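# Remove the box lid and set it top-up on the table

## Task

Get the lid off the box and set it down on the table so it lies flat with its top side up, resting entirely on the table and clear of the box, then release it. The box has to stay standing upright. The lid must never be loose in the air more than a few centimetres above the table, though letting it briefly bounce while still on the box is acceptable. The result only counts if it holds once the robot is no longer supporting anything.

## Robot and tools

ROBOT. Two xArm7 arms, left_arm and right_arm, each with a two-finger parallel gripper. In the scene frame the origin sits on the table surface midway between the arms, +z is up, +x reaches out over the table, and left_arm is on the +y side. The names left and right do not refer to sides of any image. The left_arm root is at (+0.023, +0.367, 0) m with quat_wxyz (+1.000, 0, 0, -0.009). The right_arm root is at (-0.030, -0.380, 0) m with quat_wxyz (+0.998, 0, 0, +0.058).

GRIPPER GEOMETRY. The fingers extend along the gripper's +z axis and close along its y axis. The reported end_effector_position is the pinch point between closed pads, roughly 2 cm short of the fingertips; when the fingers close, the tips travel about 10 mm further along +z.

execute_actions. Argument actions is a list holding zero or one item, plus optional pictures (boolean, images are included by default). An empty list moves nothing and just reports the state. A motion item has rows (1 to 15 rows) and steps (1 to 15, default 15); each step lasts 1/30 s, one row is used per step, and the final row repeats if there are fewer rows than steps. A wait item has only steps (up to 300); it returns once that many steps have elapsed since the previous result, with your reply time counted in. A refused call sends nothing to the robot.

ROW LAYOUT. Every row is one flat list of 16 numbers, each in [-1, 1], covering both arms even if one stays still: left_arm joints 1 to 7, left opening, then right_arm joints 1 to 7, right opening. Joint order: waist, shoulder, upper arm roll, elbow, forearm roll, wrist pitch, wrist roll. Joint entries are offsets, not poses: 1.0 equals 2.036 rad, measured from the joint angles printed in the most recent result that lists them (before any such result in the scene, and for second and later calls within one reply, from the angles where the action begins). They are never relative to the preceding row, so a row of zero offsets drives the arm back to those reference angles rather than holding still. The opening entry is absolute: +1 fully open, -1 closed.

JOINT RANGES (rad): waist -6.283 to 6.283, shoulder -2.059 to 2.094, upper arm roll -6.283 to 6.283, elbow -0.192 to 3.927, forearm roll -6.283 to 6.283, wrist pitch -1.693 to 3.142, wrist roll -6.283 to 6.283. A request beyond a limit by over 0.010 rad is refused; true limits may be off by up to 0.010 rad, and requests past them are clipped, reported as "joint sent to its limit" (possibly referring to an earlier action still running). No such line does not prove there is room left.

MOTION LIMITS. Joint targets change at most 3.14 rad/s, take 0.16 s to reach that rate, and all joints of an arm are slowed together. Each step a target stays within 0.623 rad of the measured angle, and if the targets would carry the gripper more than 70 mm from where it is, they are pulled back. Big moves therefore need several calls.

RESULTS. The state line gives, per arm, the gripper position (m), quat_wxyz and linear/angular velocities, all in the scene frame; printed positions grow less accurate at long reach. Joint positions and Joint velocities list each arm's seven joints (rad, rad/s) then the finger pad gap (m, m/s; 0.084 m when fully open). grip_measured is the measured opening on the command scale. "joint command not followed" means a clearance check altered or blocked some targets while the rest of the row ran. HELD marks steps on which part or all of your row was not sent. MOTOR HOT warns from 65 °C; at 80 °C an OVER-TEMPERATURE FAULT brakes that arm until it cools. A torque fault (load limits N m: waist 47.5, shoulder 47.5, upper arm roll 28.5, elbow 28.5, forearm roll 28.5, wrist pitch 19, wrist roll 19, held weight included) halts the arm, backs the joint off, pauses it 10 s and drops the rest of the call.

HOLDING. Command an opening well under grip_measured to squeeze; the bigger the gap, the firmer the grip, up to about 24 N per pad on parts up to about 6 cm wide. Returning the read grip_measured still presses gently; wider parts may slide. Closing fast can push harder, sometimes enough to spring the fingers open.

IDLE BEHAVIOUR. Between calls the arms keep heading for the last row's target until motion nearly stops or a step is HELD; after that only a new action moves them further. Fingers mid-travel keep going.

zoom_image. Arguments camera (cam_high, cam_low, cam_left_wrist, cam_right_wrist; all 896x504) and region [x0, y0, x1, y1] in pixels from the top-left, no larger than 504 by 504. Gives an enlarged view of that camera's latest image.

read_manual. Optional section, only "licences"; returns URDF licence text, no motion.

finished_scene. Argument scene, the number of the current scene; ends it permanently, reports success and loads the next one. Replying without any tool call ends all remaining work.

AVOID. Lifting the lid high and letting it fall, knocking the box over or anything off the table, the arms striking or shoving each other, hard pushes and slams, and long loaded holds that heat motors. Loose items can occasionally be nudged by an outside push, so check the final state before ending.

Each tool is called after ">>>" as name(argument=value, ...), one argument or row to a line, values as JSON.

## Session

>>> execute_actions(
  actions=[],
)

Scene clock: 0.00 s of 4100.00 s.
left_arm: end_effector_position=(+0.3330, +0.5557, +0.2979) grip_measured=+1.00 end_effector_quat_wxyz=(-0.185, -0.006, +0.745, -0.641) end_effector_velocity=(+0.000, +0.000, -0.000) end_effector_angular_velocity=(+0.002, -0.001, +0.000) | right_arm: end_effector_position=(+0.3675, -0.3322, +0.2500) grip_measured=+1.00 end_effector_quat_wxyz=(-0.001, +0.998, +0.058, +0.001) end_effector_velocity=(-0.000, -0.000, +0.000) end_effector_angular_velocity=(+0.000, -0.000, -0.000)
Joint positions: left_arm=[ 0.671  0.636  0.356  1.723 -0.688  2.535 -2.273  0.084] | right_arm=[ 0.002 -0.251  0.002  0.919  0.003  1.168  0.002  0.084]
Joint velocities: left_arm=[-0.    -0.     0.001  0.001  0.    -0.001  0.001 -0.   ] | right_arm=[-0.    -0.001  0.    -0.     0.     0.     0.     0.   ]

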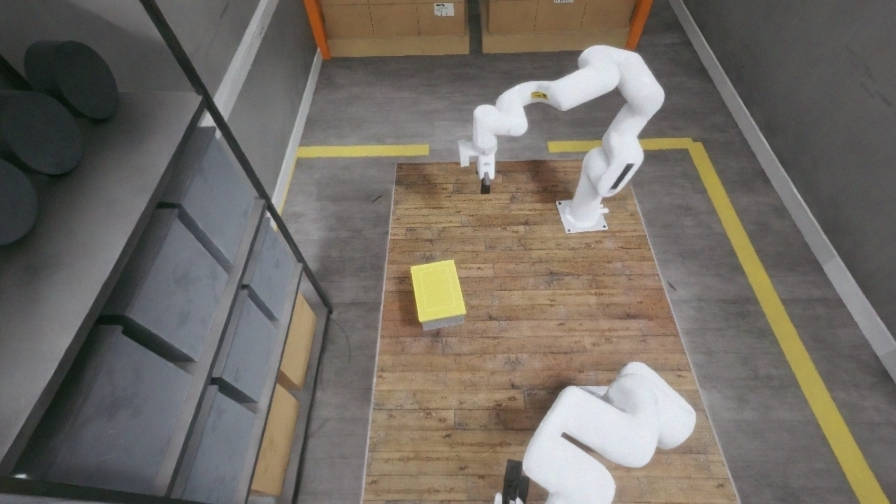

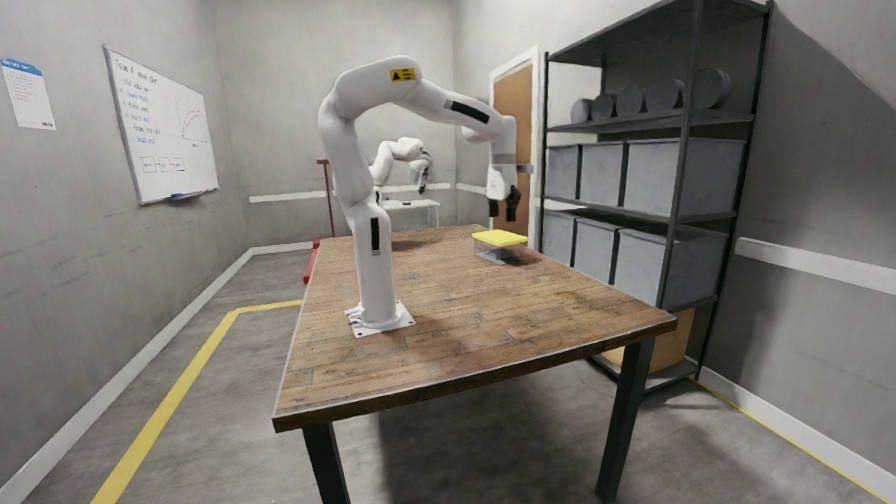

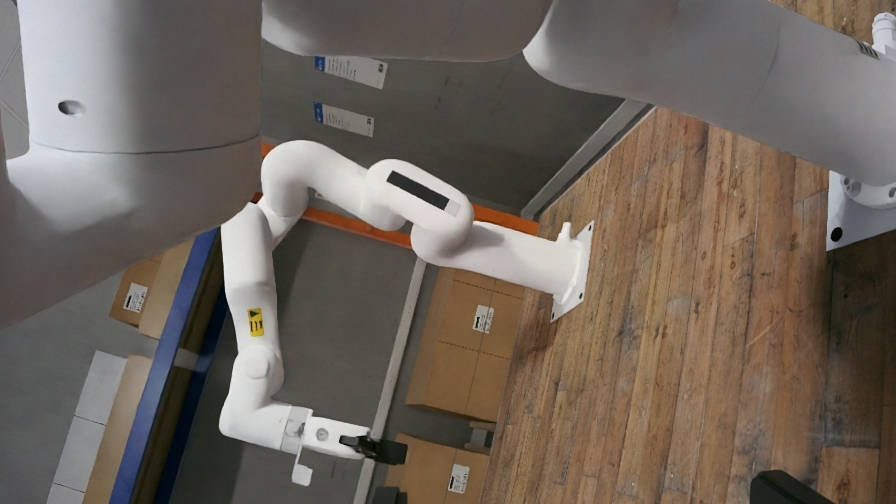

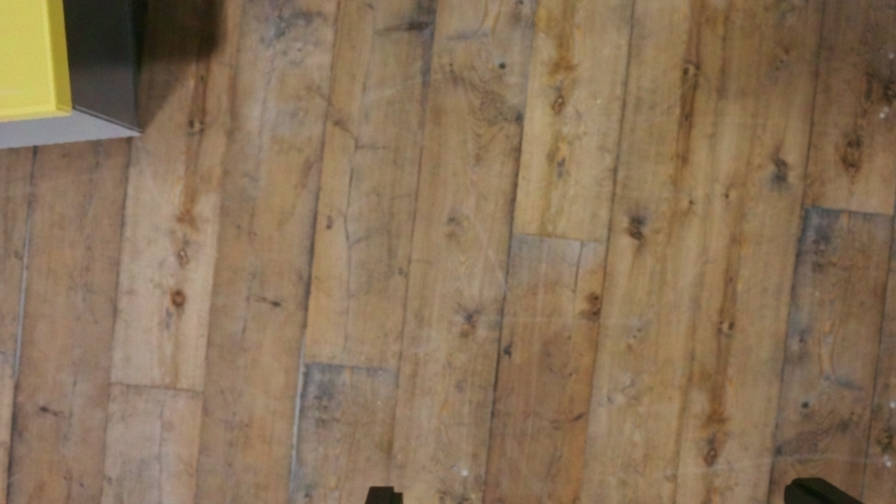

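>>> zoom_image(
  camera="cam_high",
  region=[390, 250, 510, 340],
)

>>> zoom_image(
  camera="cam_low",
  region=[450, 200, 550, 280],
)

>>> zoom_image(
  camera="cam_right_wrist",
  region=[0, 0, 240, 170],
)

Region (390, 250, 510, 340) of cam_high's 896x504 image, scaled by 4.200, with more detail than that image has; it fills the top 378 rows of this view, and the rest is white.

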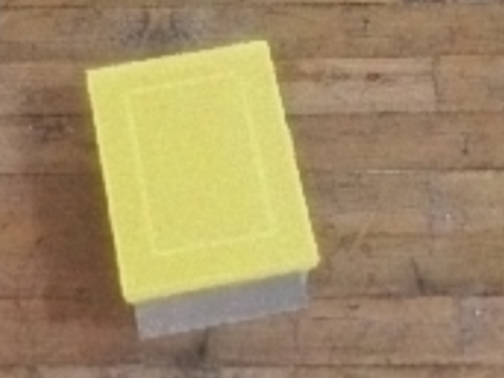

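Region (450, 200, 550, 280) of cam_low's 896x504 image, scaled by 5.040, with more detail than that image has; it fills the top 403 rows of this view, and the rest is white.

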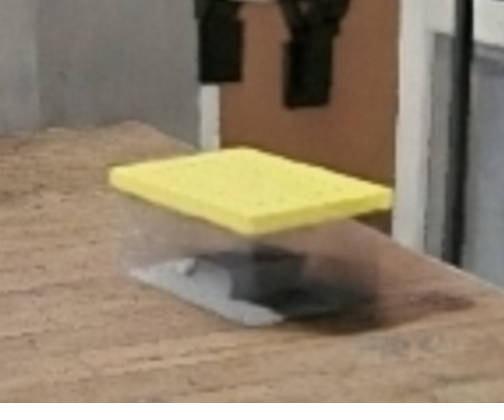

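Region (0, 0, 240, 170) of cam_right_wrist's 896x504 image, scaled by 2.100, with more detail than that image has; it fills the top 357 rows of this view, and the rest is white.

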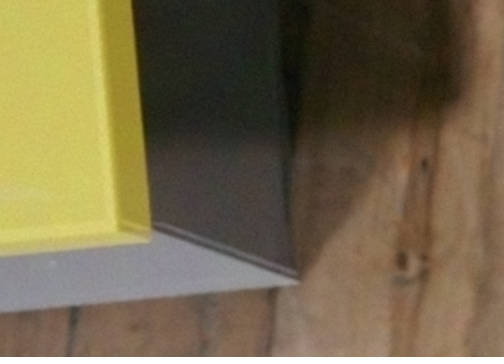

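>>> execute_actions(
  actions=[
    {"rows": [[-0.0982,-0.0136,-0.0583,-0.0363,0.1126,-0.3045,0,-1,0.1112,0.0795,0,-0.0135,-0.2836,0.0318,0.1733,-0.2]], "steps": 14},
  ],
  pictures=false,
)

>>> execute_actions(
  actions=[
    {"rows": [[-0.0982,-0.0136,-0.0583,-0.0363,0.1126,-0.3045,0,-1,0.1112,0.0795,0,-0.0135,-0.2836,0.0318,0.1733,-0.2]], "steps": 14},
  ],
  pictures=false,
)

>>> execute_actions(
  actions=[
    {"rows": [[-0.0982,-0.0136,-0.0583,-0.0363,0.1126,-0.3045,0,-1,0.1112,0.0795,0,-0.0135,-0.2836,0.0318,0.1733,-0.2]], "steps": 15},
  ],
  pictures=false,
)

Scene clock: 64.67 s of 4100.00 s.
left_arm: end_effector_position=(+0.4127, +0.5326, +0.1712) grip_measured=-1.00 end_effector_quat_wxyz=(-0.183, +0.050, +0.891, -0.413) end_effector_velocity=(+0.107, -0.033, -0.108) end_effector_angular_velocity=(+0.503, -0.255, -0.289) | right_arm: end_effector_position=(+0.3698, -0.3577, +0.2024) grip_measured=-0.21 end_effector_quat_wxyz=(+0.278, +0.952, +0.124, -0.027) end_effector_velocity=(+0.027, -0.040, +0.035) end_effector_angular_velocity=(-0.015, -0.109, -0.101)
Joint positions: left_arm=[ 0.478  0.61   0.239  1.653 -0.471  1.949 -2.273  0.   ] | right_arm=[ 0.229 -0.089  0.004  0.891 -0.571  1.233  0.352  0.035]
Joint velocities: left_arm=[-0.229 -0.028 -0.155 -0.072  0.227 -0.625  0.002  0.   ] | right_arm=[-0.021 -0.031 -0.074  0.051 -0.058  0.007  0.042 -0.   ]
Steps of this call (steps 1 to 90: nothing new was sent; then 61.20 s passed at rest; steps 91 to 104: all 14 steps of this action). Readings (joint positions):
91: left_arm=[0.671 0.636 0.356 1.723 -0.688 2.534 -2.273] | right_arm=[0.002 -0.251 0.002 0.919 0.002 1.168 0.002]
92: left_arm=[0.669 0.635 0.355 1.722 -0.685 2.527 -2.272] | right_arm=[0.005 -0.249 0.002 0.919 -0.005 1.169 0.007]
94: left_arm=[0.652 0.632 0.347 1.715 -0.661 2.463 -2.272] | right_arm=[0.028 -0.234 -0.001 0.919 -0.069 1.176 0.046]
98: left_arm=[0.572 0.623 0.296 1.687 -0.576 2.233 -2.273] | right_arm=[0.156 -0.139 0.003 0.899 -0.390 1.212 0.241]
104: the state above

Scene clock: 65.13 s of 4100.00 s.
left_arm: end_effector_position=(+0.5294, +0.5096, +0.1046) grip_measured=-1.00 end_effector_quat_wxyz=(-0.091, +0.194, +0.963, -0.165) end_effector_velocity=(+0.087, -0.032, -0.012) end_effector_angular_velocity=(+0.227, -0.266, -0.198) | right_arm: end_effector_position=(+0.4221, -0.3278, +0.2049) grip_measured=-0.21 end_effector_quat_wxyz=(+0.501, +0.830, +0.220, +0.110) end_effector_velocity=(+0.024, -0.053, +0.033) end_effector_angular_velocity=(-0.012, -0.106, -0.116)
Joint positions: left_arm=[ 0.28   0.583  0.12   1.582 -0.249  1.349 -2.273  0.   ] | right_arm=[ 0.455  0.073  0.005  0.863 -1.145  1.297  0.703  0.035]
Joint velocities: left_arm=[-0.121 -0.021 -0.074 -0.042  0.133 -0.366 -0.002  0.   ] | right_arm=[-0.031 -0.025 -0.089  0.032 -0.057  0.025  0.042 -0.   ]
Steps of this call (steps 1 to 14: all 14 steps of this action). Readings (joint positions):
1: left_arm=[0.472 0.609 0.236 1.651 -0.465 1.933 -2.273] | right_arm=[0.228 -0.090 0.002 0.892 -0.573 1.233 0.354]
2: left_arm=[0.468 0.608 0.234 1.649 -0.459 1.916 -2.273] | right_arm=[0.230 -0.089 -0.000 0.893 -0.581 1.234 0.359]
4: left_arm=[0.451 0.605 0.229 1.640 -0.431 1.841 -2.272] | right_arm=[0.253 -0.073 -0.003 0.892 -0.645 1.241 0.399]
8: left_arm=[0.365 0.594 0.172 1.611 -0.340 1.594 -2.273] | right_arm=[0.383 0.022 0.003 0.872 -0.966 1.277 0.593]
14: the state above

Scene clock: 65.63 s of 4100.00 s.
left_arm: end_effector_position=(+0.6666, +0.4135, +0.1212) grip_measured=-1.00 end_effector_quat_wxyz=(+0.089, +0.373, +0.923, +0.033) end_effector_velocity=(+0.152, -0.248, +0.072) end_effector_angular_velocity=(+0.157, -0.618, -0.556) | right_arm: end_effector_position=(+0.4643, -0.1967, +0.2148) grip_measured=-0.21 end_effector_quat_wxyz=(+0.570, +0.657, +0.342, +0.356) end_effector_velocity=(+0.015, +0.027, +0.014) end_effector_angular_velocity=(-0.012, -0.126, +0.124)
Joint positions: left_arm=[ 0.091  0.557  0.006  1.513 -0.035  0.768 -2.273  0.   ] | right_arm=[ 0.68   0.233  0.008  0.835 -1.712  1.359  1.049  0.035]
Joint velocities: left_arm=[-0.263 -0.036 -0.198 -0.069  0.245 -0.663  0.     0.   ] | right_arm=[ 0.046  0.03  -0.033  0.    -0.165  0.029  0.108 -0.   ]
Steps of this call (steps 1 to 15: all 15 steps of this action). Readings (joint positions):
1: left_arm=[0.278 0.583 0.118 1.581 -0.246 1.340 -2.273] | right_arm=[0.454 0.072 0.003 0.864 -1.146 1.297 0.704]
2: left_arm=[0.276 0.582 0.119 1.579 -0.241 1.327 -2.273] | right_arm=[0.456 0.073 0.001 0.864 -1.154 1.299 0.709]
4: left_arm=[0.260 0.579 0.115 1.570 -0.215 1.256 -2.272] | right_arm=[0.478 0.089 -0.003 0.862 -1.219 1.307 0.749]
8: left_arm=[0.187 0.570 0.064 1.547 -0.139 1.051 -2.273] | right_arm=[0.583 0.165 0.006 0.848 -1.474 1.333 0.904]
15: the state above

>>> execute_actions(
  actions=[
    {"rows": [[-0.2877,-0.0019,-0.0029,-0.0058,0.0172,-0.108,-0.0052,-1,0.1118,0.1784,-0.0039,-0.0126,-0.292,0.0332,0.179,-0.2]], "steps": 15},
  ],
  pictures=false,
)

>>> execute_actions(
  actions=[
    {"steps": 22},
  ],
)

>>> zoom_image(
  camera="cam_high",
  region=[390, 250, 510, 340],
)

Scene clock: 75.77 s of 4100.00 s.
left_arm: end_effector_position=(+0.6752, +0.1999, +0.1377) grip_measured=-1.00 end_effector_quat_wxyz=(+0.152, +0.519, +0.840, +0.045) end_effector_velocity=(-0.072, -0.458, +0.031) end_effector_angular_velocity=(-0.035, -0.208, -0.691) | right_arm: end_effector_position=(+0.4193, -0.0404, +0.1100) grip_measured=-0.21 end_effector_quat_wxyz=(+0.481, +0.477, +0.516, +0.524) end_effector_velocity=(-0.204, +0.300, -0.266) end_effector_angular_velocity=(-0.090, +0.085, +1.323)
Joint positions: left_arm=[-0.23   0.554 -0.001  1.505 -0.009  0.632 -2.278  0.   ] | right_arm=[ 0.874  0.543  0.002  0.813 -2.218  1.417  1.359  0.035]
Joint velocities: left_arm=[-0.689 -0.004 -0.001 -0.009  0.025 -0.215 -0.012  0.   ] | right_arm=[ 0.387  0.619 -0.004 -0.047 -0.992  0.109  0.605  0.   ]
Steps of this call (steps 1 to 30: the robot went on to your last target; steps 31 to 90: nothing new was sent; then 6.63 s passed at rest; steps 91 to 105: all 15 steps of this action). Readings (joint positions):
91: left_arm=[0.080 0.555 0.001 1.508 -0.020 0.729 -2.273] | right_arm=[0.682 0.235 0.005 0.836 -1.722 1.361 1.056]
92: left_arm=[0.075 0.555 0.003 1.508 -0.020 0.727 -2.273] | right_arm=[0.684 0.238 0.004 0.836 -1.729 1.363 1.060]
94: left_arm=[0.034 0.555 0.012 1.507 -0.018 0.712 -2.273] | right_arm=[0.705 0.273 -0.001 0.837 -1.791 1.371 1.099]
98: left_arm=[-0.069 0.555 -0.001 1.507 -0.015 0.682 -2.275] | right_arm=[0.774 0.384 0.005 0.824 -1.961 1.388 1.202]
105: the state above

Scene clock: 76.50 s of 4100.00 s.
left_arm: end_effector_position=(+0.6249, +0.0303, +0.1501) grip_measured=-1.00 end_effector_quat_wxyz=(+0.196, +0.620, +0.759, +0.035) end_effector_velocity=(-0.015, -0.027, +0.001) end_effector_angular_velocity=(-0.013, +0.004, -0.042) | right_arm: end_effector_position=(+0.4004, -0.0151, +0.0868) grip_measured=-0.21 end_effector_quat_wxyz=(+0.448, +0.448, +0.547, +0.547) end_effector_velocity=(-0.001, +0.000, -0.001) end_effector_angular_velocity=(-0.001, +0.002, +0.002)
Joint positions: left_arm=[-0.493  0.553  0.002  1.502  0.     0.549 -2.283  0.   ] | right_arm=[ 0.907  0.596 -0.     0.81  -2.307  1.427  1.414  0.035]
Joint velocities: left_arm=[-0.02  -0.001 -0.027  0.001  0.001 -0.001 -0.001  0.   ] | right_arm=[ 0.001  0.002  0.001 -0.    -0.    -0.     0.     0.   ]
Steps of this call (steps 1 to 22: the robot went on to your last target). Readings (joint positions):
1: left_arm=[-0.253 0.554 -0.000 1.505 -0.008 0.625 -2.279] | right_arm=[0.886 0.562 0.002 0.812 -2.249 1.420 1.378]
2: left_arm=[-0.276 0.554 -0.000 1.504 -0.007 0.617 -2.279] | right_arm=[0.895 0.577 0.002 0.810 -2.272 1.422 1.392]
4: left_arm=[-0.322 0.554 -0.000 1.504 -0.006 0.603 -2.280] | right_arm=[0.905 0.592 0.003 0.808 -2.296 1.425 1.406]
8: left_arm=[-0.413 0.553 0.000 1.503 -0.003 0.574 -2.282] | right_arm=[0.906 0.594 -0.002 0.811 -2.305 1.427 1.413]
22: the state above

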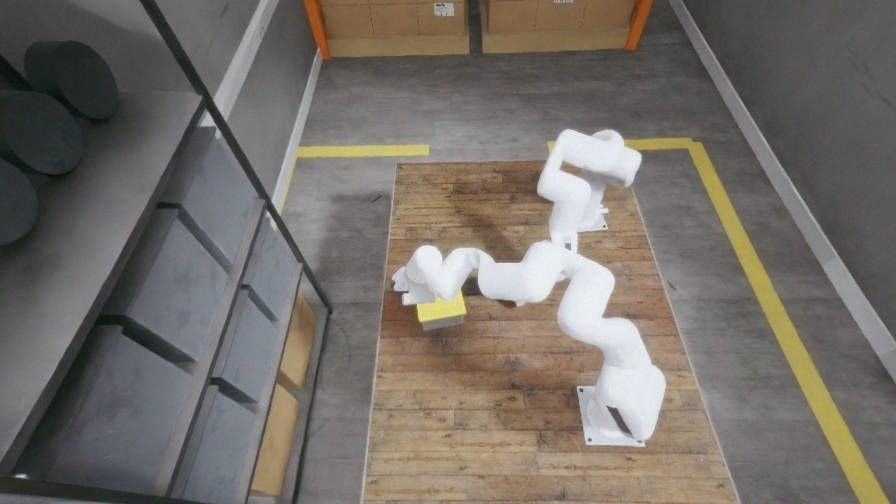

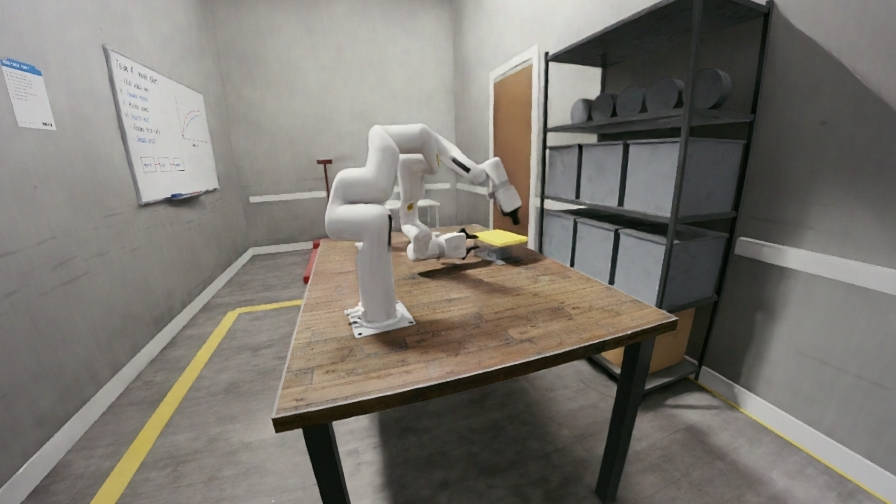

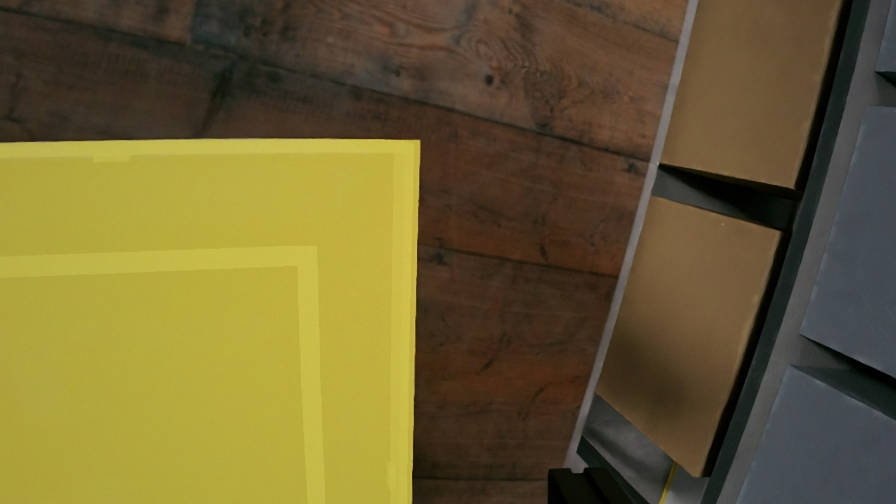

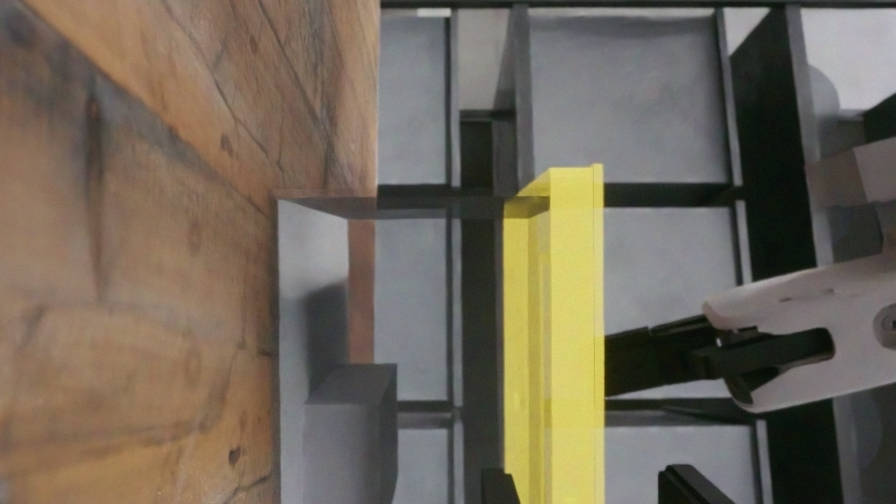

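Region (390, 250, 510, 340) of cam_high's 896x504 image, scaled by 4.200, with more detail than that image has; it fills the top 378 rows of this view, and the rest is white.

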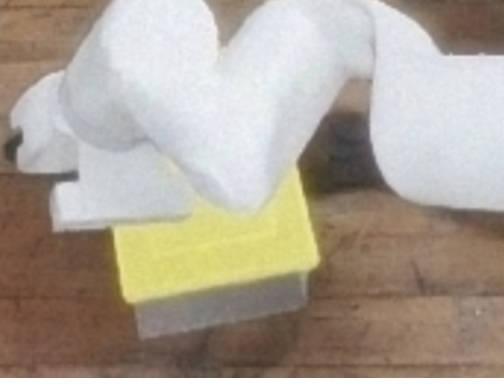

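>>> zoom_image(
  camera="cam_right_wrist",
  region=[460, 330, 720, 504],
)

>>> zoom_image(
  camera="cam_low",
  region=[430, 200, 550, 280],
)

Region (460, 330, 720, 504) of cam_right_wrist's 896x504 image, scaled by 1.938, with more detail than that image has; it fills the top 337 rows of this view, and the rest is white.

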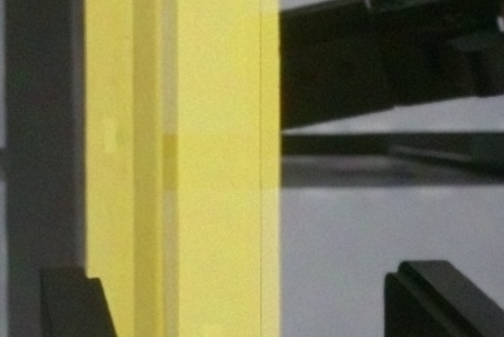

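Region (430, 200, 550, 280) of cam_low's 896x504 image, scaled by 4.200, with more detail than that image has.

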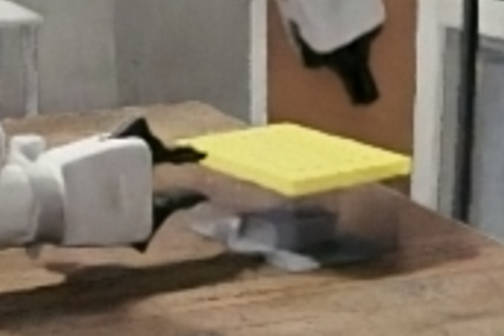

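>>> execute_actions(
  actions=[
    {"rows": [[-0.0016,0,0,0,0,0,-0.0015,-1,-0.0043,0.0007,0,0.0031,-0.004,-0.0025,-0.0011,-0.2],[-0.0031,0,0,0,0,0,-0.003,-1,-0.0085,0.0013,0,0.0062,-0.0079,-0.005,-0.0022,-0.2],[-0.0047,0,0,0,0,0,-0.0045,-1,-0.0128,0.002,0,0.0093,-0.0119,-0.0075,-0.0033,-0.2],[-0.0062,0,0,0,0,0,-0.006,-1,-0.0171,0.0026,0,0.0124,-0.0159,-0.01,-0.0044,-0.2],[-0.0078,0,0,0,0,0,-0.0075,-1,-0.0214,0.0033,0,0.0156,-0.0199,-0.0125,-0.0056,-0.2],[-0.0094,0,0,0,0,0,-0.009,-1,-0.0256,0.004,0,0.0187,-0.0238,-0.0149,-0.0067,-0.2],[-0.0109,0,0,0,0,0,-0.0105,-1,-0.0299,0.0046,0,0.0218,-0.0278,-0.0174,-0.0078,-0.2],[-0.0125,0,0,0,0,0,-0.012,-1,-0.0342,0.0053,0,0.0249,-0.0318,-0.0199,-0.0089,-0.2],[-0.014,0,0,0,0,0,-0.0135,-1,-0.0384,0.0059,0,0.028,-0.0357,-0.0224,-0.01,-0.2],[-0.0156,0,-0.001,0,0,0,-0.015,-1,-0.0427,0.0066,0,0.0311,-0.0397,-0.0249,-0.0111,-0.2]], "steps": 15},
  ],
)

>>> zoom_image(
  camera="cam_right_wrist",
  region=[460, 330, 720, 504],
)

>>> zoom_image(
  camera="cam_low",
  region=[430, 200, 550, 280],
)

Scene clock: 128.40 s of 4100.00 s.
left_arm: end_effector_position=(+0.6130, +0.0098, +0.1501) grip_measured=-1.00 end_effector_quat_wxyz=(+0.197, +0.621, +0.758, +0.028) end_effector_velocity=(-0.003, -0.005, -0.000) end_effector_angular_velocity=(-0.004, +0.003, +0.005) | right_arm: end_effector_position=(+0.4367, -0.0168, +0.0922) grip_measured=-0.21 end_effector_quat_wxyz=(+0.449, +0.448, +0.546, +0.547) end_effector_velocity=(+0.007, +0.006, -0.003) end_effector_angular_velocity=(-0.007, +0.015, +0.020)
Joint positions: left_arm=[-0.524  0.553 -0.001  1.502  0.     0.549 -2.313  0.   ] | right_arm=[ 0.822  0.609 -0.002  0.872 -2.385  1.378  1.392  0.035]
Joint velocities: left_arm=[-0.011 -0.     0.002  0.    -0.     0.001 -0.015  0.   ] | right_arm=[-0.034  0.008  0.013  0.022 -0.039 -0.029 -0.011  0.   ]
Steps of this call (steps 1 to 15: the robot went on to your last target; steps 16 to 90: nothing new was sent; then 48.40 s passed at rest; steps 91 to 105: all 15 steps of this action). Readings (joint positions):
91: left_arm=[-0.494 0.553 0.000 1.502 0.000 0.549 -2.283] | right_arm=[0.907 0.596 0.000 0.810 -2.307 1.427 1.414]
92: left_arm=[-0.495 0.553 0.001 1.502 0.000 0.549 -2.284] | right_arm=[0.905 0.597 0.001 0.811 -2.308 1.426 1.413]
94: left_arm=[-0.497 0.553 0.002 1.502 0.000 0.549 -2.287] | right_arm=[0.897 0.598 0.001 0.817 -2.317 1.420 1.411]
98: left_arm=[-0.508 0.553 0.002 1.502 0.000 0.549 -2.298] | right_arm=[0.865 0.603 -0.000 0.840 -2.345 1.403 1.403]
105: the state above

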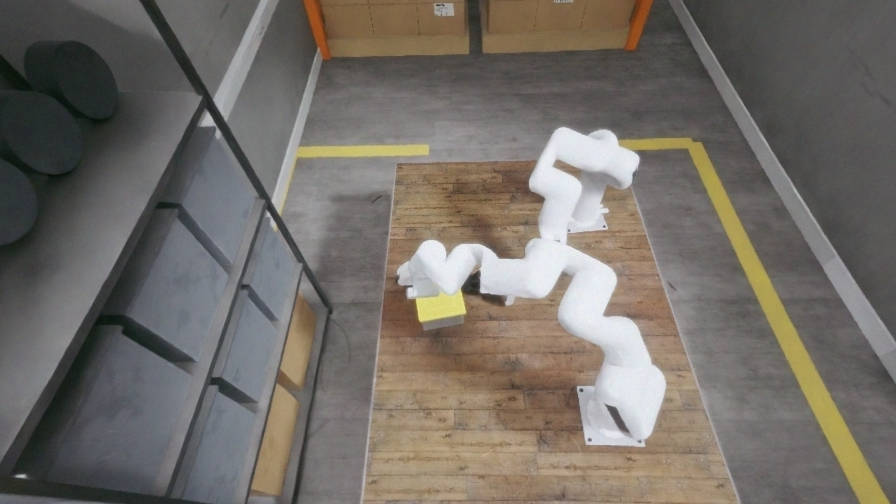

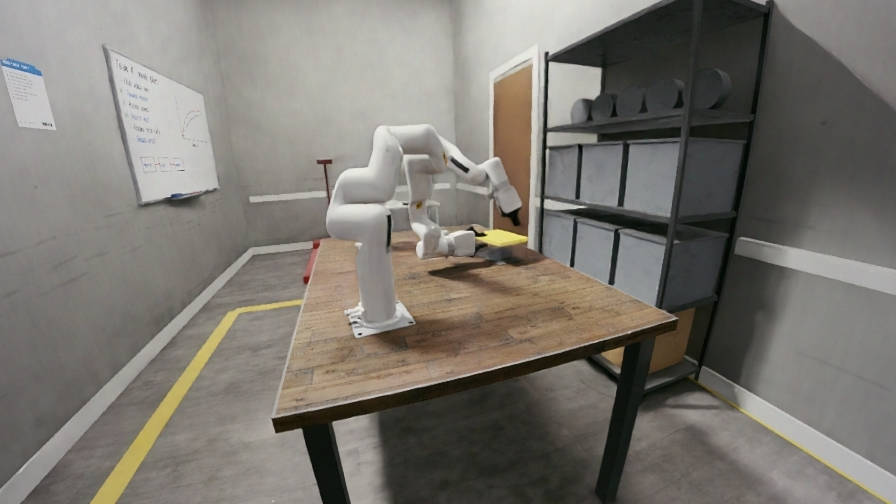

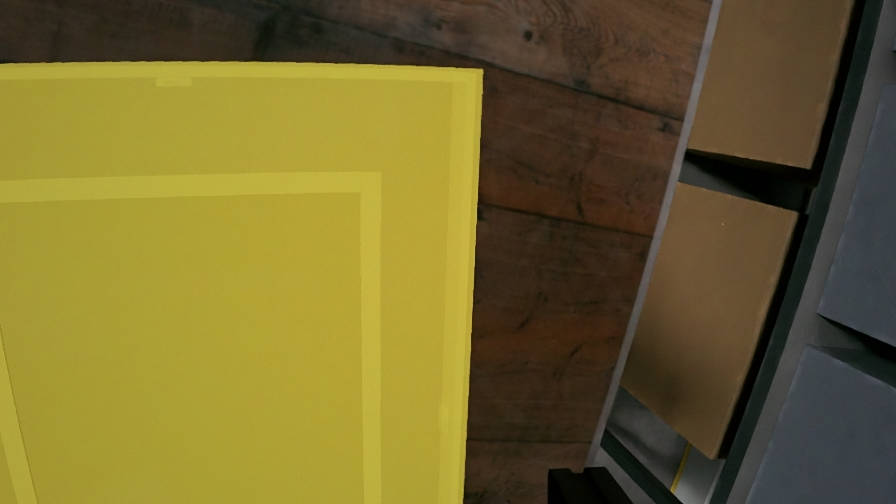

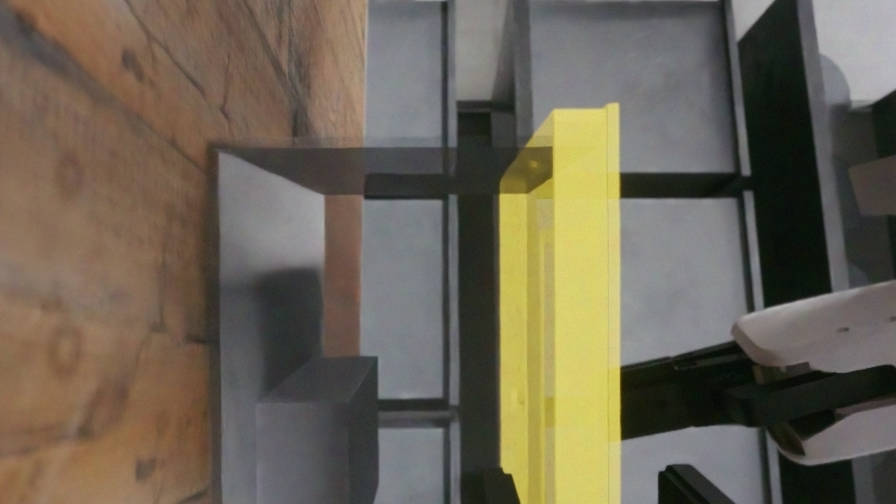

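Region (460, 330, 720, 504) of cam_right_wrist's 896x504 image, scaled by 1.938, with more detail than that image has; it fills the top 337 rows of this view, and the rest is white.

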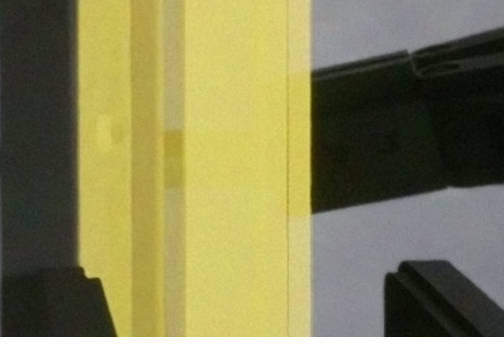

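Region (430, 200, 550, 280) of cam_low's 896x504 image, scaled by 4.200, with more detail than that image has.

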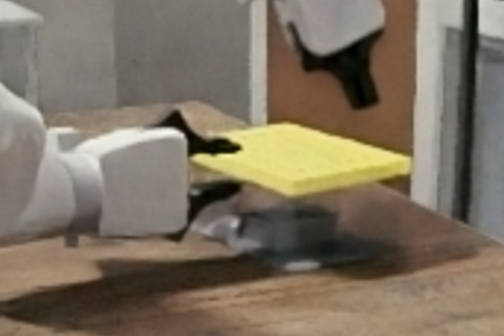

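>>> execute_actions(
  actions=[
    {"rows": [[0,0,0,0,0,0,0,-1,-0.0027,0.0016,0.001,0.0038,-0.0027,-0.0022,-0.001,-0.2],[0,0,0,0,0,0,0,-1,-0.0027,0.0016,0.001,0.0038,-0.0027,-0.0022,-0.001,-0.25],[0,0,0,0,0,0,0,-1,-0.0054,0.0032,0.001,0.0075,-0.0053,-0.0044,-0.0021,-0.3],[0,0,0,0,0,0,0,-1,-0.0054,0.0032,0.001,0.0075,-0.0053,-0.0044,-0.0021,-0.35],[0,0,0,0,0,0,0,-1,-0.0054,0.0032,0.001,0.0075,-0.0053,-0.0044,-0.0021,-0.4],[0,0,0,0,0,0,0,-1,-0.0054,0.0032,0.001,0.0075,-0.0053,-0.0044,-0.0021,-0.45],[0,0,0,0,0,0,0,-1,-0.0054,0.0032,0.001,0.0075,-0.0053,-0.0044,-0.0021,-0.5],[0,0,0,0,0,0,0,-1,-0.0054,0.0032,0.001,0.0075,-0.0053,-0.0044,-0.0021,-0.55],[0,0,0,0,0,0,0,-1,-0.0054,0.0032,0.001,0.0075,-0.0053,-0.0044,-0.0021,-0.6],[0,0,0,0,0,0,0,-1,-0.0054,0.0032,0.001,0.0075,-0.0053,-0.0044,-0.0021,-0.65],[0,0,0,0,0,0,0,-1,-0.0054,0.0032,0.001,0.0075,-0.0053,-0.0044,-0.0021,-0.7],[0,0,0,0,0,0,0,-1,-0.0054,0.0032,0.001,0.0075,-0.0053,-0.0044,-0.0021,-0.8],[0,0,0,0,0,0,0,-1,-0.0054,0.0032,0.001,0.0075,-0.0053,-0.0044,-0.0021,-0.9]], "steps": 15},
  ],
)

Scene clock: 146.63 s of 4100.00 s.
left_arm: end_effector_position=(+0.6130, +0.0098, +0.1501) grip_measured=-1.00 end_effector_quat_wxyz=(+0.197, +0.621, +0.758, +0.028) end_effector_velocity=(-0.000, +0.001, +0.000) end_effector_angular_velocity=(-0.000, +0.001, +0.002) | right_arm: end_effector_position=(+0.4417, -0.0143, +0.0924) grip_measured=-0.68 end_effector_quat_wxyz=(+0.448, +0.448, +0.547, +0.548) end_effector_velocity=(+0.000, -0.000, +0.000) end_effector_angular_velocity=(-0.000, -0.001, +0.000)
Joint positions: left_arm=[-0.524  0.553 -0.001  1.502  0.     0.549 -2.313  0.   ] | right_arm=[ 0.811  0.615  0.001  0.887 -2.396  1.37   1.388  0.014]
Joint velocities: left_arm=[ 0.    -0.002  0.    -0.002 -0.     0.    -0.001  0.   ] | right_arm=[-0.  0. -0.  0. -0.  0. -0. -0.]
Steps of this call (steps 1 to 15: the robot went on to your last target; steps 16 to 90: nothing new was sent; then 14.73 s passed at rest; steps 91 to 105: all 15 steps of this action). Readings (joint positions):
91: left_arm=[-0.524 0.553 -0.000 1.502 0.000 0.549 -2.314] | right_arm=[0.820 0.610 0.000 0.873 -2.387 1.376 1.391]
92: left_arm=[-0.524 0.553 -0.000 1.502 0.000 0.549 -2.313] | right_arm=[0.819 0.610 0.000 0.874 -2.388 1.376 1.391]
94: left_arm=[-0.524 0.553 -0.001 1.502 0.000 0.549 -2.313] | right_arm=[0.817 0.613 0.001 0.877 -2.390 1.373 1.390]
98: left_arm=[-0.524 0.553 -0.001 1.502 0.000 0.549 -2.313] | right_arm=[0.812 0.615 0.001 0.886 -2.395 1.370 1.388]
105: the state above

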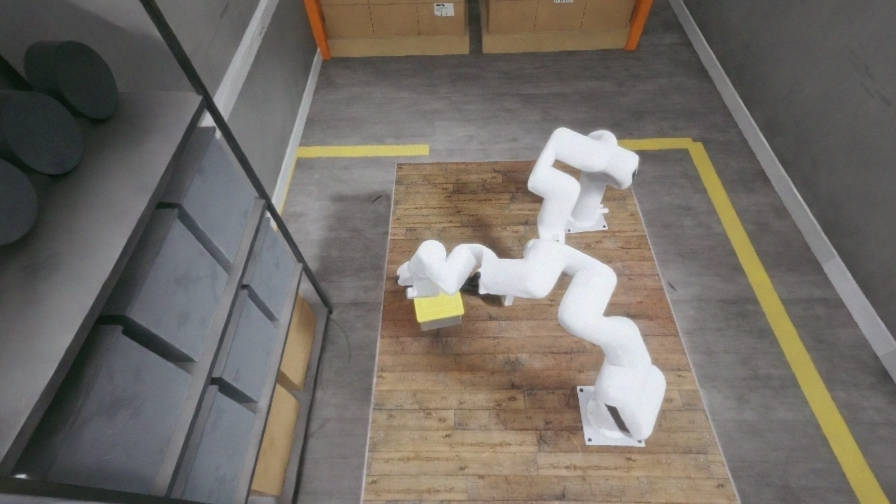

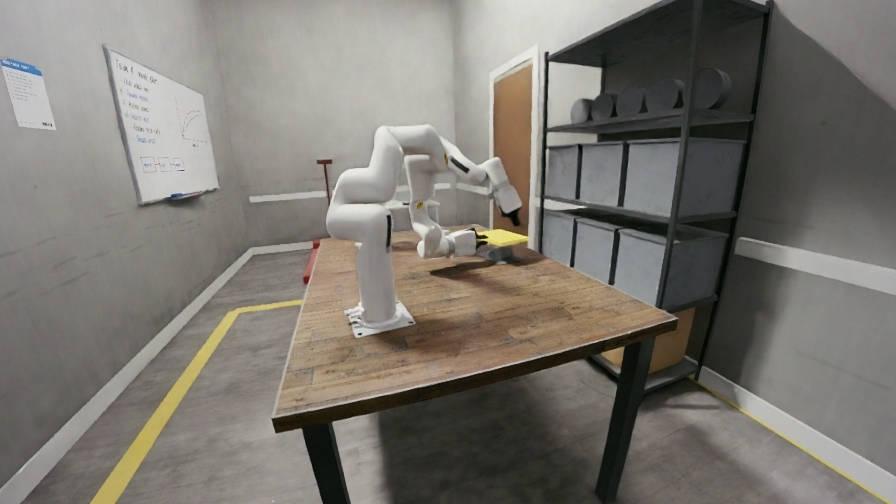

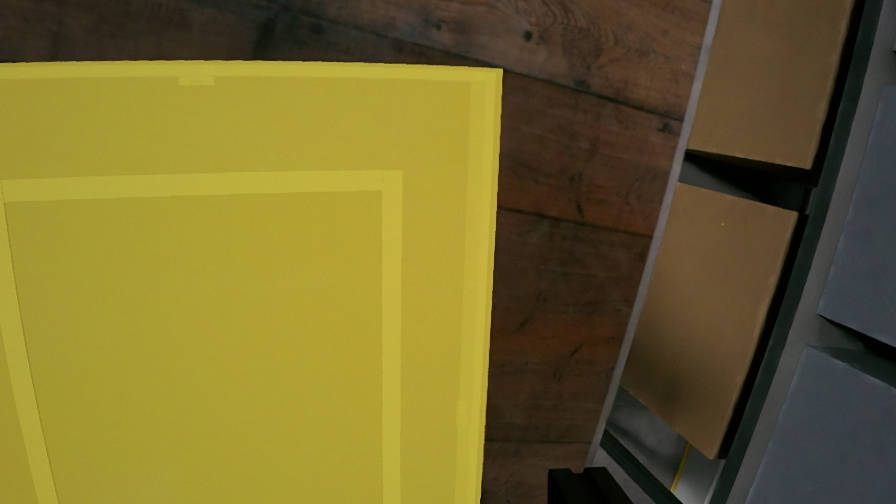

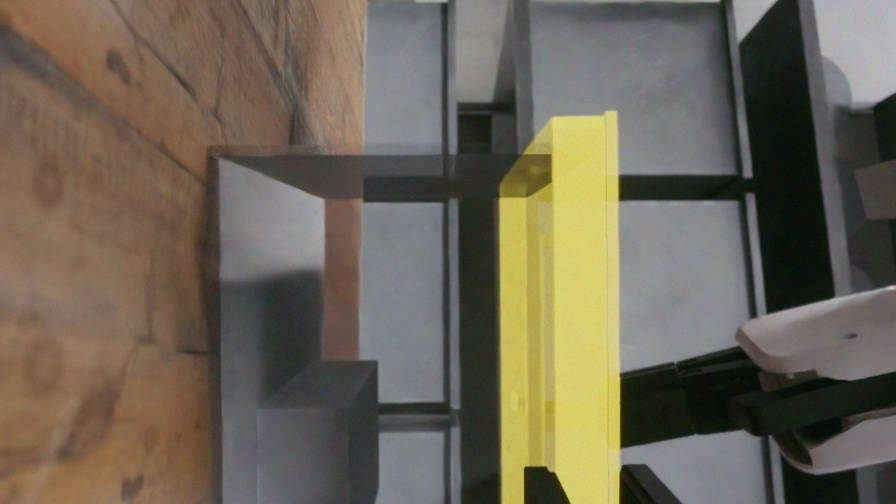

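>>> execute_actions(
  actions=[
    {"rows": [[0.002,0.0031,0,-0.0002,0,-0.0033,0,-1,-0.0003,-0.0041,0,-0.0015,0.0001,-0.002,-0.0018,-0.9],[0.004,0.0061,0,-0.0005,0,-0.0066,0,-1,-0.0006,-0.0081,0,-0.003,0.0002,-0.004,-0.0035,-0.9],[0.0059,0.0092,0,-0.0007,0,-0.0099,0,-1,-0.0009,-0.0122,0,-0.0044,0.0003,-0.006,-0.0053,-0.9],[0.0059,0.0123,0,-0.0009,0,-0.0132,0,-1,-0.0012,-0.0162,0,-0.0059,0.0004,-0.008,-0.007,-0.9],[0.0059,0.0153,0,-0.0012,0,-0.0165,0,-1,-0.0015,-0.0203,0,-0.0074,0.0005,-0.01,-0.0088,-0.9],[0.0059,0.0184,0,-0.0014,0,-0.0199,0,-1,-0.0018,-0.0244,0,-0.0089,0.0007,-0.0121,-0.0106,-0.85],[0.0059,0.0215,0,-0.0016,0,-0.0232,0,-1,-0.0021,-0.0284,0,-0.0103,0.0008,-0.0141,-0.0123,-0.85],[0.0059,0.0245,0,-0.0019,0,-0.0265,0,-1,-0.0024,-0.0325,0,-0.0118,0.0009,-0.0161,-0.0141,-0.8],[0.0059,0.0276,0,-0.0021,0,-0.0298,0,-1,-0.0027,-0.0365,0,-0.0133,0.001,-0.0181,-0.0158,-0.8],[0.0059,0.0307,0,-0.0023,0,-0.0331,0,-1,-0.003,-0.0406,0,-0.0148,0.0011,-0.0201,-0.0176,-0.8],[0.0059,0.0337,0,-0.0026,0,-0.0364,0,-1,-0.0033,-0.0446,0,-0.0162,0.0012,-0.0221,-0.0193,-0.8],[0.0059,0.0368,0,-0.0028,0,-0.0397,0,-1,-0.0036,-0.0487,0,-0.0177,0.0013,-0.0241,-0.0211,-0.8]], "steps": 15},
  ],
  pictures=false,
)

>>> execute_actions(
  actions=[
    {"steps": 6},
  ],
)

>>> zoom_image(
  camera="cam_low",
  region=[430, 200, 550, 280],
)

Scene clock: 171.53 s of 4100.00 s.
left_arm: end_effector_position=(+0.6198, +0.0149, +0.1108) grip_measured=-1.00 end_effector_quat_wxyz=(+0.195, +0.617, +0.762, +0.029) end_effector_velocity=(-0.003, +0.005, -0.063) end_effector_angular_velocity=(+0.018, +0.026, +0.002) | right_arm: end_effector_position=(+0.4427, -0.0152, +0.1230) grip_measured=-0.69 end_effector_quat_wxyz=(+0.449, +0.448, +0.546, +0.548) end_effector_velocity=(+0.007, -0.001, +0.047) end_effector_angular_velocity=(+0.015, -0.020, -0.007)
Joint positions: left_arm=[-0.512  0.624 -0.001  1.495  0.     0.474 -2.313  0.   ] | right_arm=[ 0.803  0.522 -0.001  0.855 -2.393  1.325  1.348  0.014]
Joint velocities: left_arm=[ 0.001  0.097  0.002 -0.021  0.    -0.086  0.     0.   ] | right_arm=[-0.011 -0.12  -0.007 -0.028  0.001 -0.049 -0.048 -0.   ]
Steps of this call (steps 1 to 15: the robot went on to your last target; steps 16 to 90: nothing new was sent; then 21.40 s passed at rest; steps 91 to 105: all 15 steps of this action). Readings (joint positions):
91: left_arm=[-0.524 0.553 -0.001 1.502 0.000 0.548 -2.313] | right_arm=[0.811 0.615 0.000 0.887 -2.396 1.369 1.387]
92: left_arm=[-0.523 0.554 -0.001 1.502 0.000 0.547 -2.313] | right_arm=[0.811 0.614 0.000 0.886 -2.395 1.368 1.387]
94: left_arm=[-0.520 0.560 -0.002 1.502 0.000 0.539 -2.313] | right_arm=[0.810 0.606 0.000 0.882 -2.395 1.363 1.383]
98: left_arm=[-0.512 0.583 0.000 1.499 0.000 0.516 -2.313] | right_arm=[0.808 0.577 0.001 0.871 -2.394 1.348 1.370]
105: the state above

Scene clock: 171.73 s of 4100.00 s.
left_arm: end_effector_position=(+0.6210, +0.0147, +0.1099) grip_measured=-1.00 end_effector_quat_wxyz=(+0.197, +0.616, +0.762, +0.029) end_effector_velocity=(+0.003, -0.002, +0.006) end_effector_angular_velocity=(-0.007, -0.013, -0.002) | right_arm: end_effector_position=(+0.4420, -0.0153, +0.1238) grip_measured=-0.69 end_effector_quat_wxyz=(+0.448, +0.448, +0.547, +0.547) end_effector_velocity=(-0.003, +0.001, -0.002) end_effector_angular_velocity=(-0.004, +0.005, +0.004)
Joint positions: left_arm=[-0.512  0.627 -0.001  1.497  0.     0.468 -2.313  0.   ] | right_arm=[ 0.803  0.517  0.     0.852 -2.393  1.321  1.345  0.014]
Joint velocities: left_arm=[ 0.    -0.005 -0.001  0.004  0.    -0.005  0.002  0.   ] | right_arm=[ 0.001 -0.002  0.003 -0.004  0.    -0.003 -0.002 -0.   ]
Steps of this call (steps 1 to 6: the robot went on to your last target). Readings (joint positions):
1: left_arm=[-0.512 0.626 -0.001 1.495 0.000 0.472 -2.313] | right_arm=[0.803 0.519 -0.001 0.854 -2.393 1.324 1.347]
2: left_arm=[-0.512 0.627 -0.001 1.495 0.000 0.470 -2.313] | right_arm=[0.803 0.518 -0.001 0.854 -2.393 1.323 1.346]
4: left_arm=[-0.512 0.627 -0.001 1.496 0.000 0.469 -2.313] | right_arm=[0.803 0.517 -0.000 0.852 -2.393 1.322 1.345]
6: the state above

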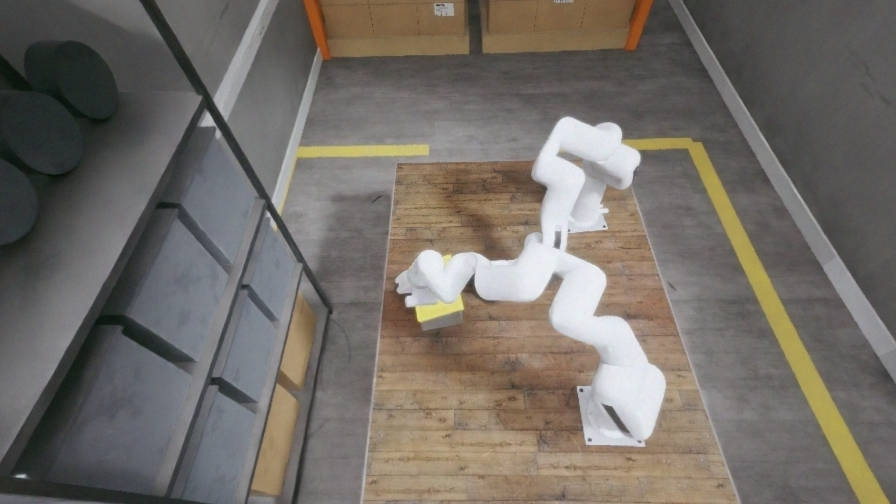

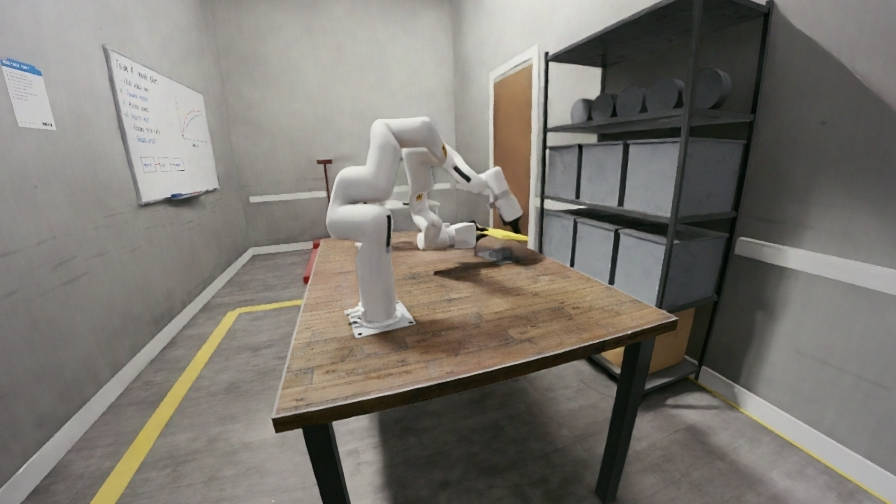

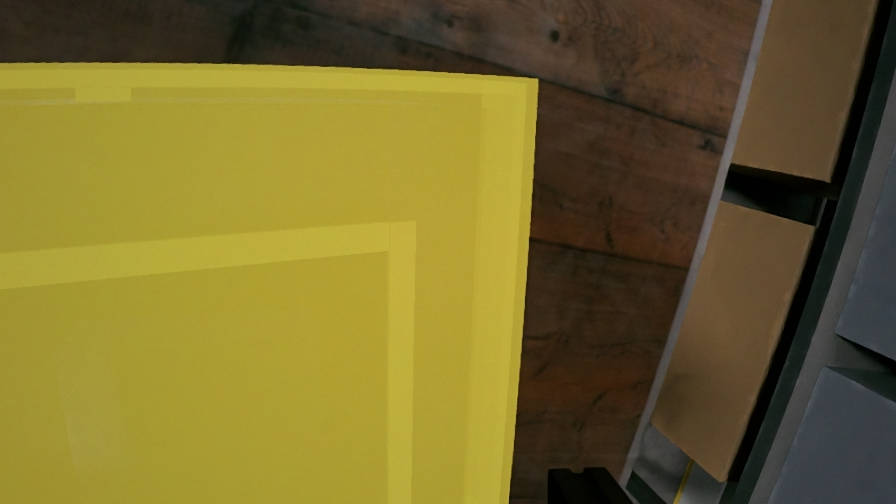

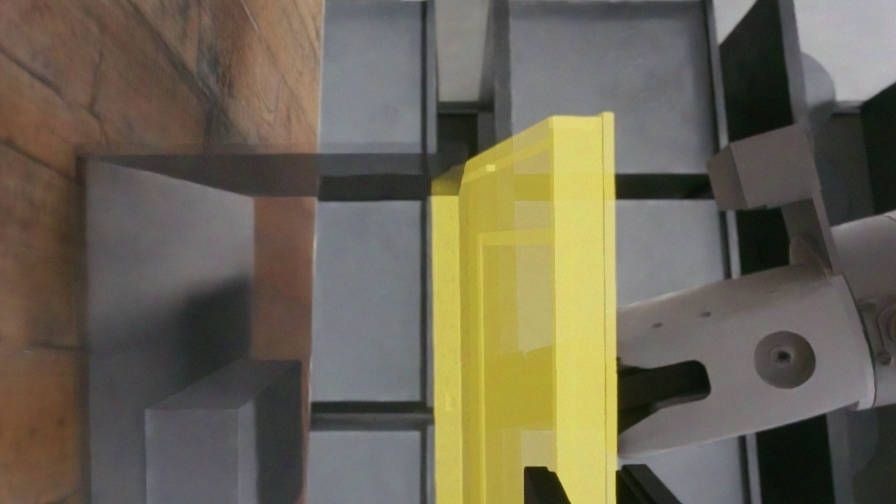

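Region (430, 200, 550, 280) of cam_low's 896x504 image, scaled by 4.200, with more detail than that image has.

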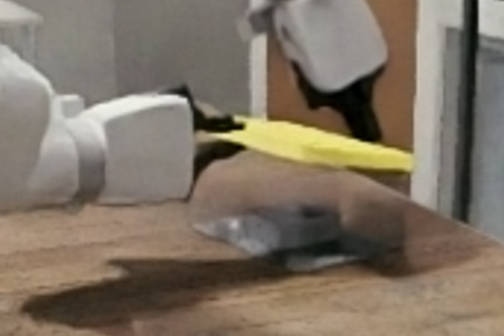

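>>> zoom_image(
  camera="cam_right_wrist",
  region=[400, 320, 640, 480],
)

>>> zoom_image(
  camera="cam_low",
  region=[490, 210, 540, 250],
)

Region (400, 320, 640, 480) of cam_right_wrist's 896x504 image, scaled by 2.100, with more detail than that image has.

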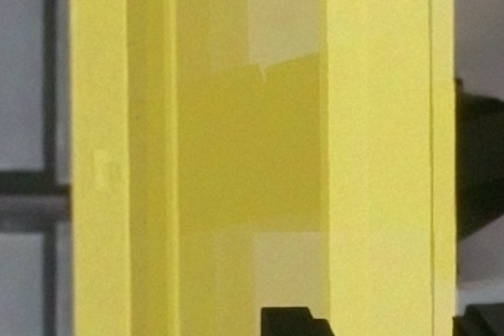

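Region (490, 210, 540, 250) of cam_low's 896x504 image, scaled by 10.080, with more detail than that image has; it fills the top 403 rows of this view, and the rest is white.

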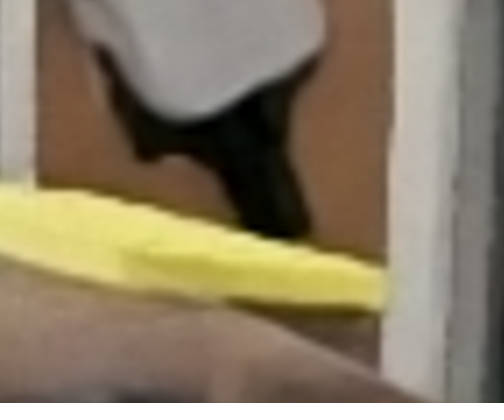

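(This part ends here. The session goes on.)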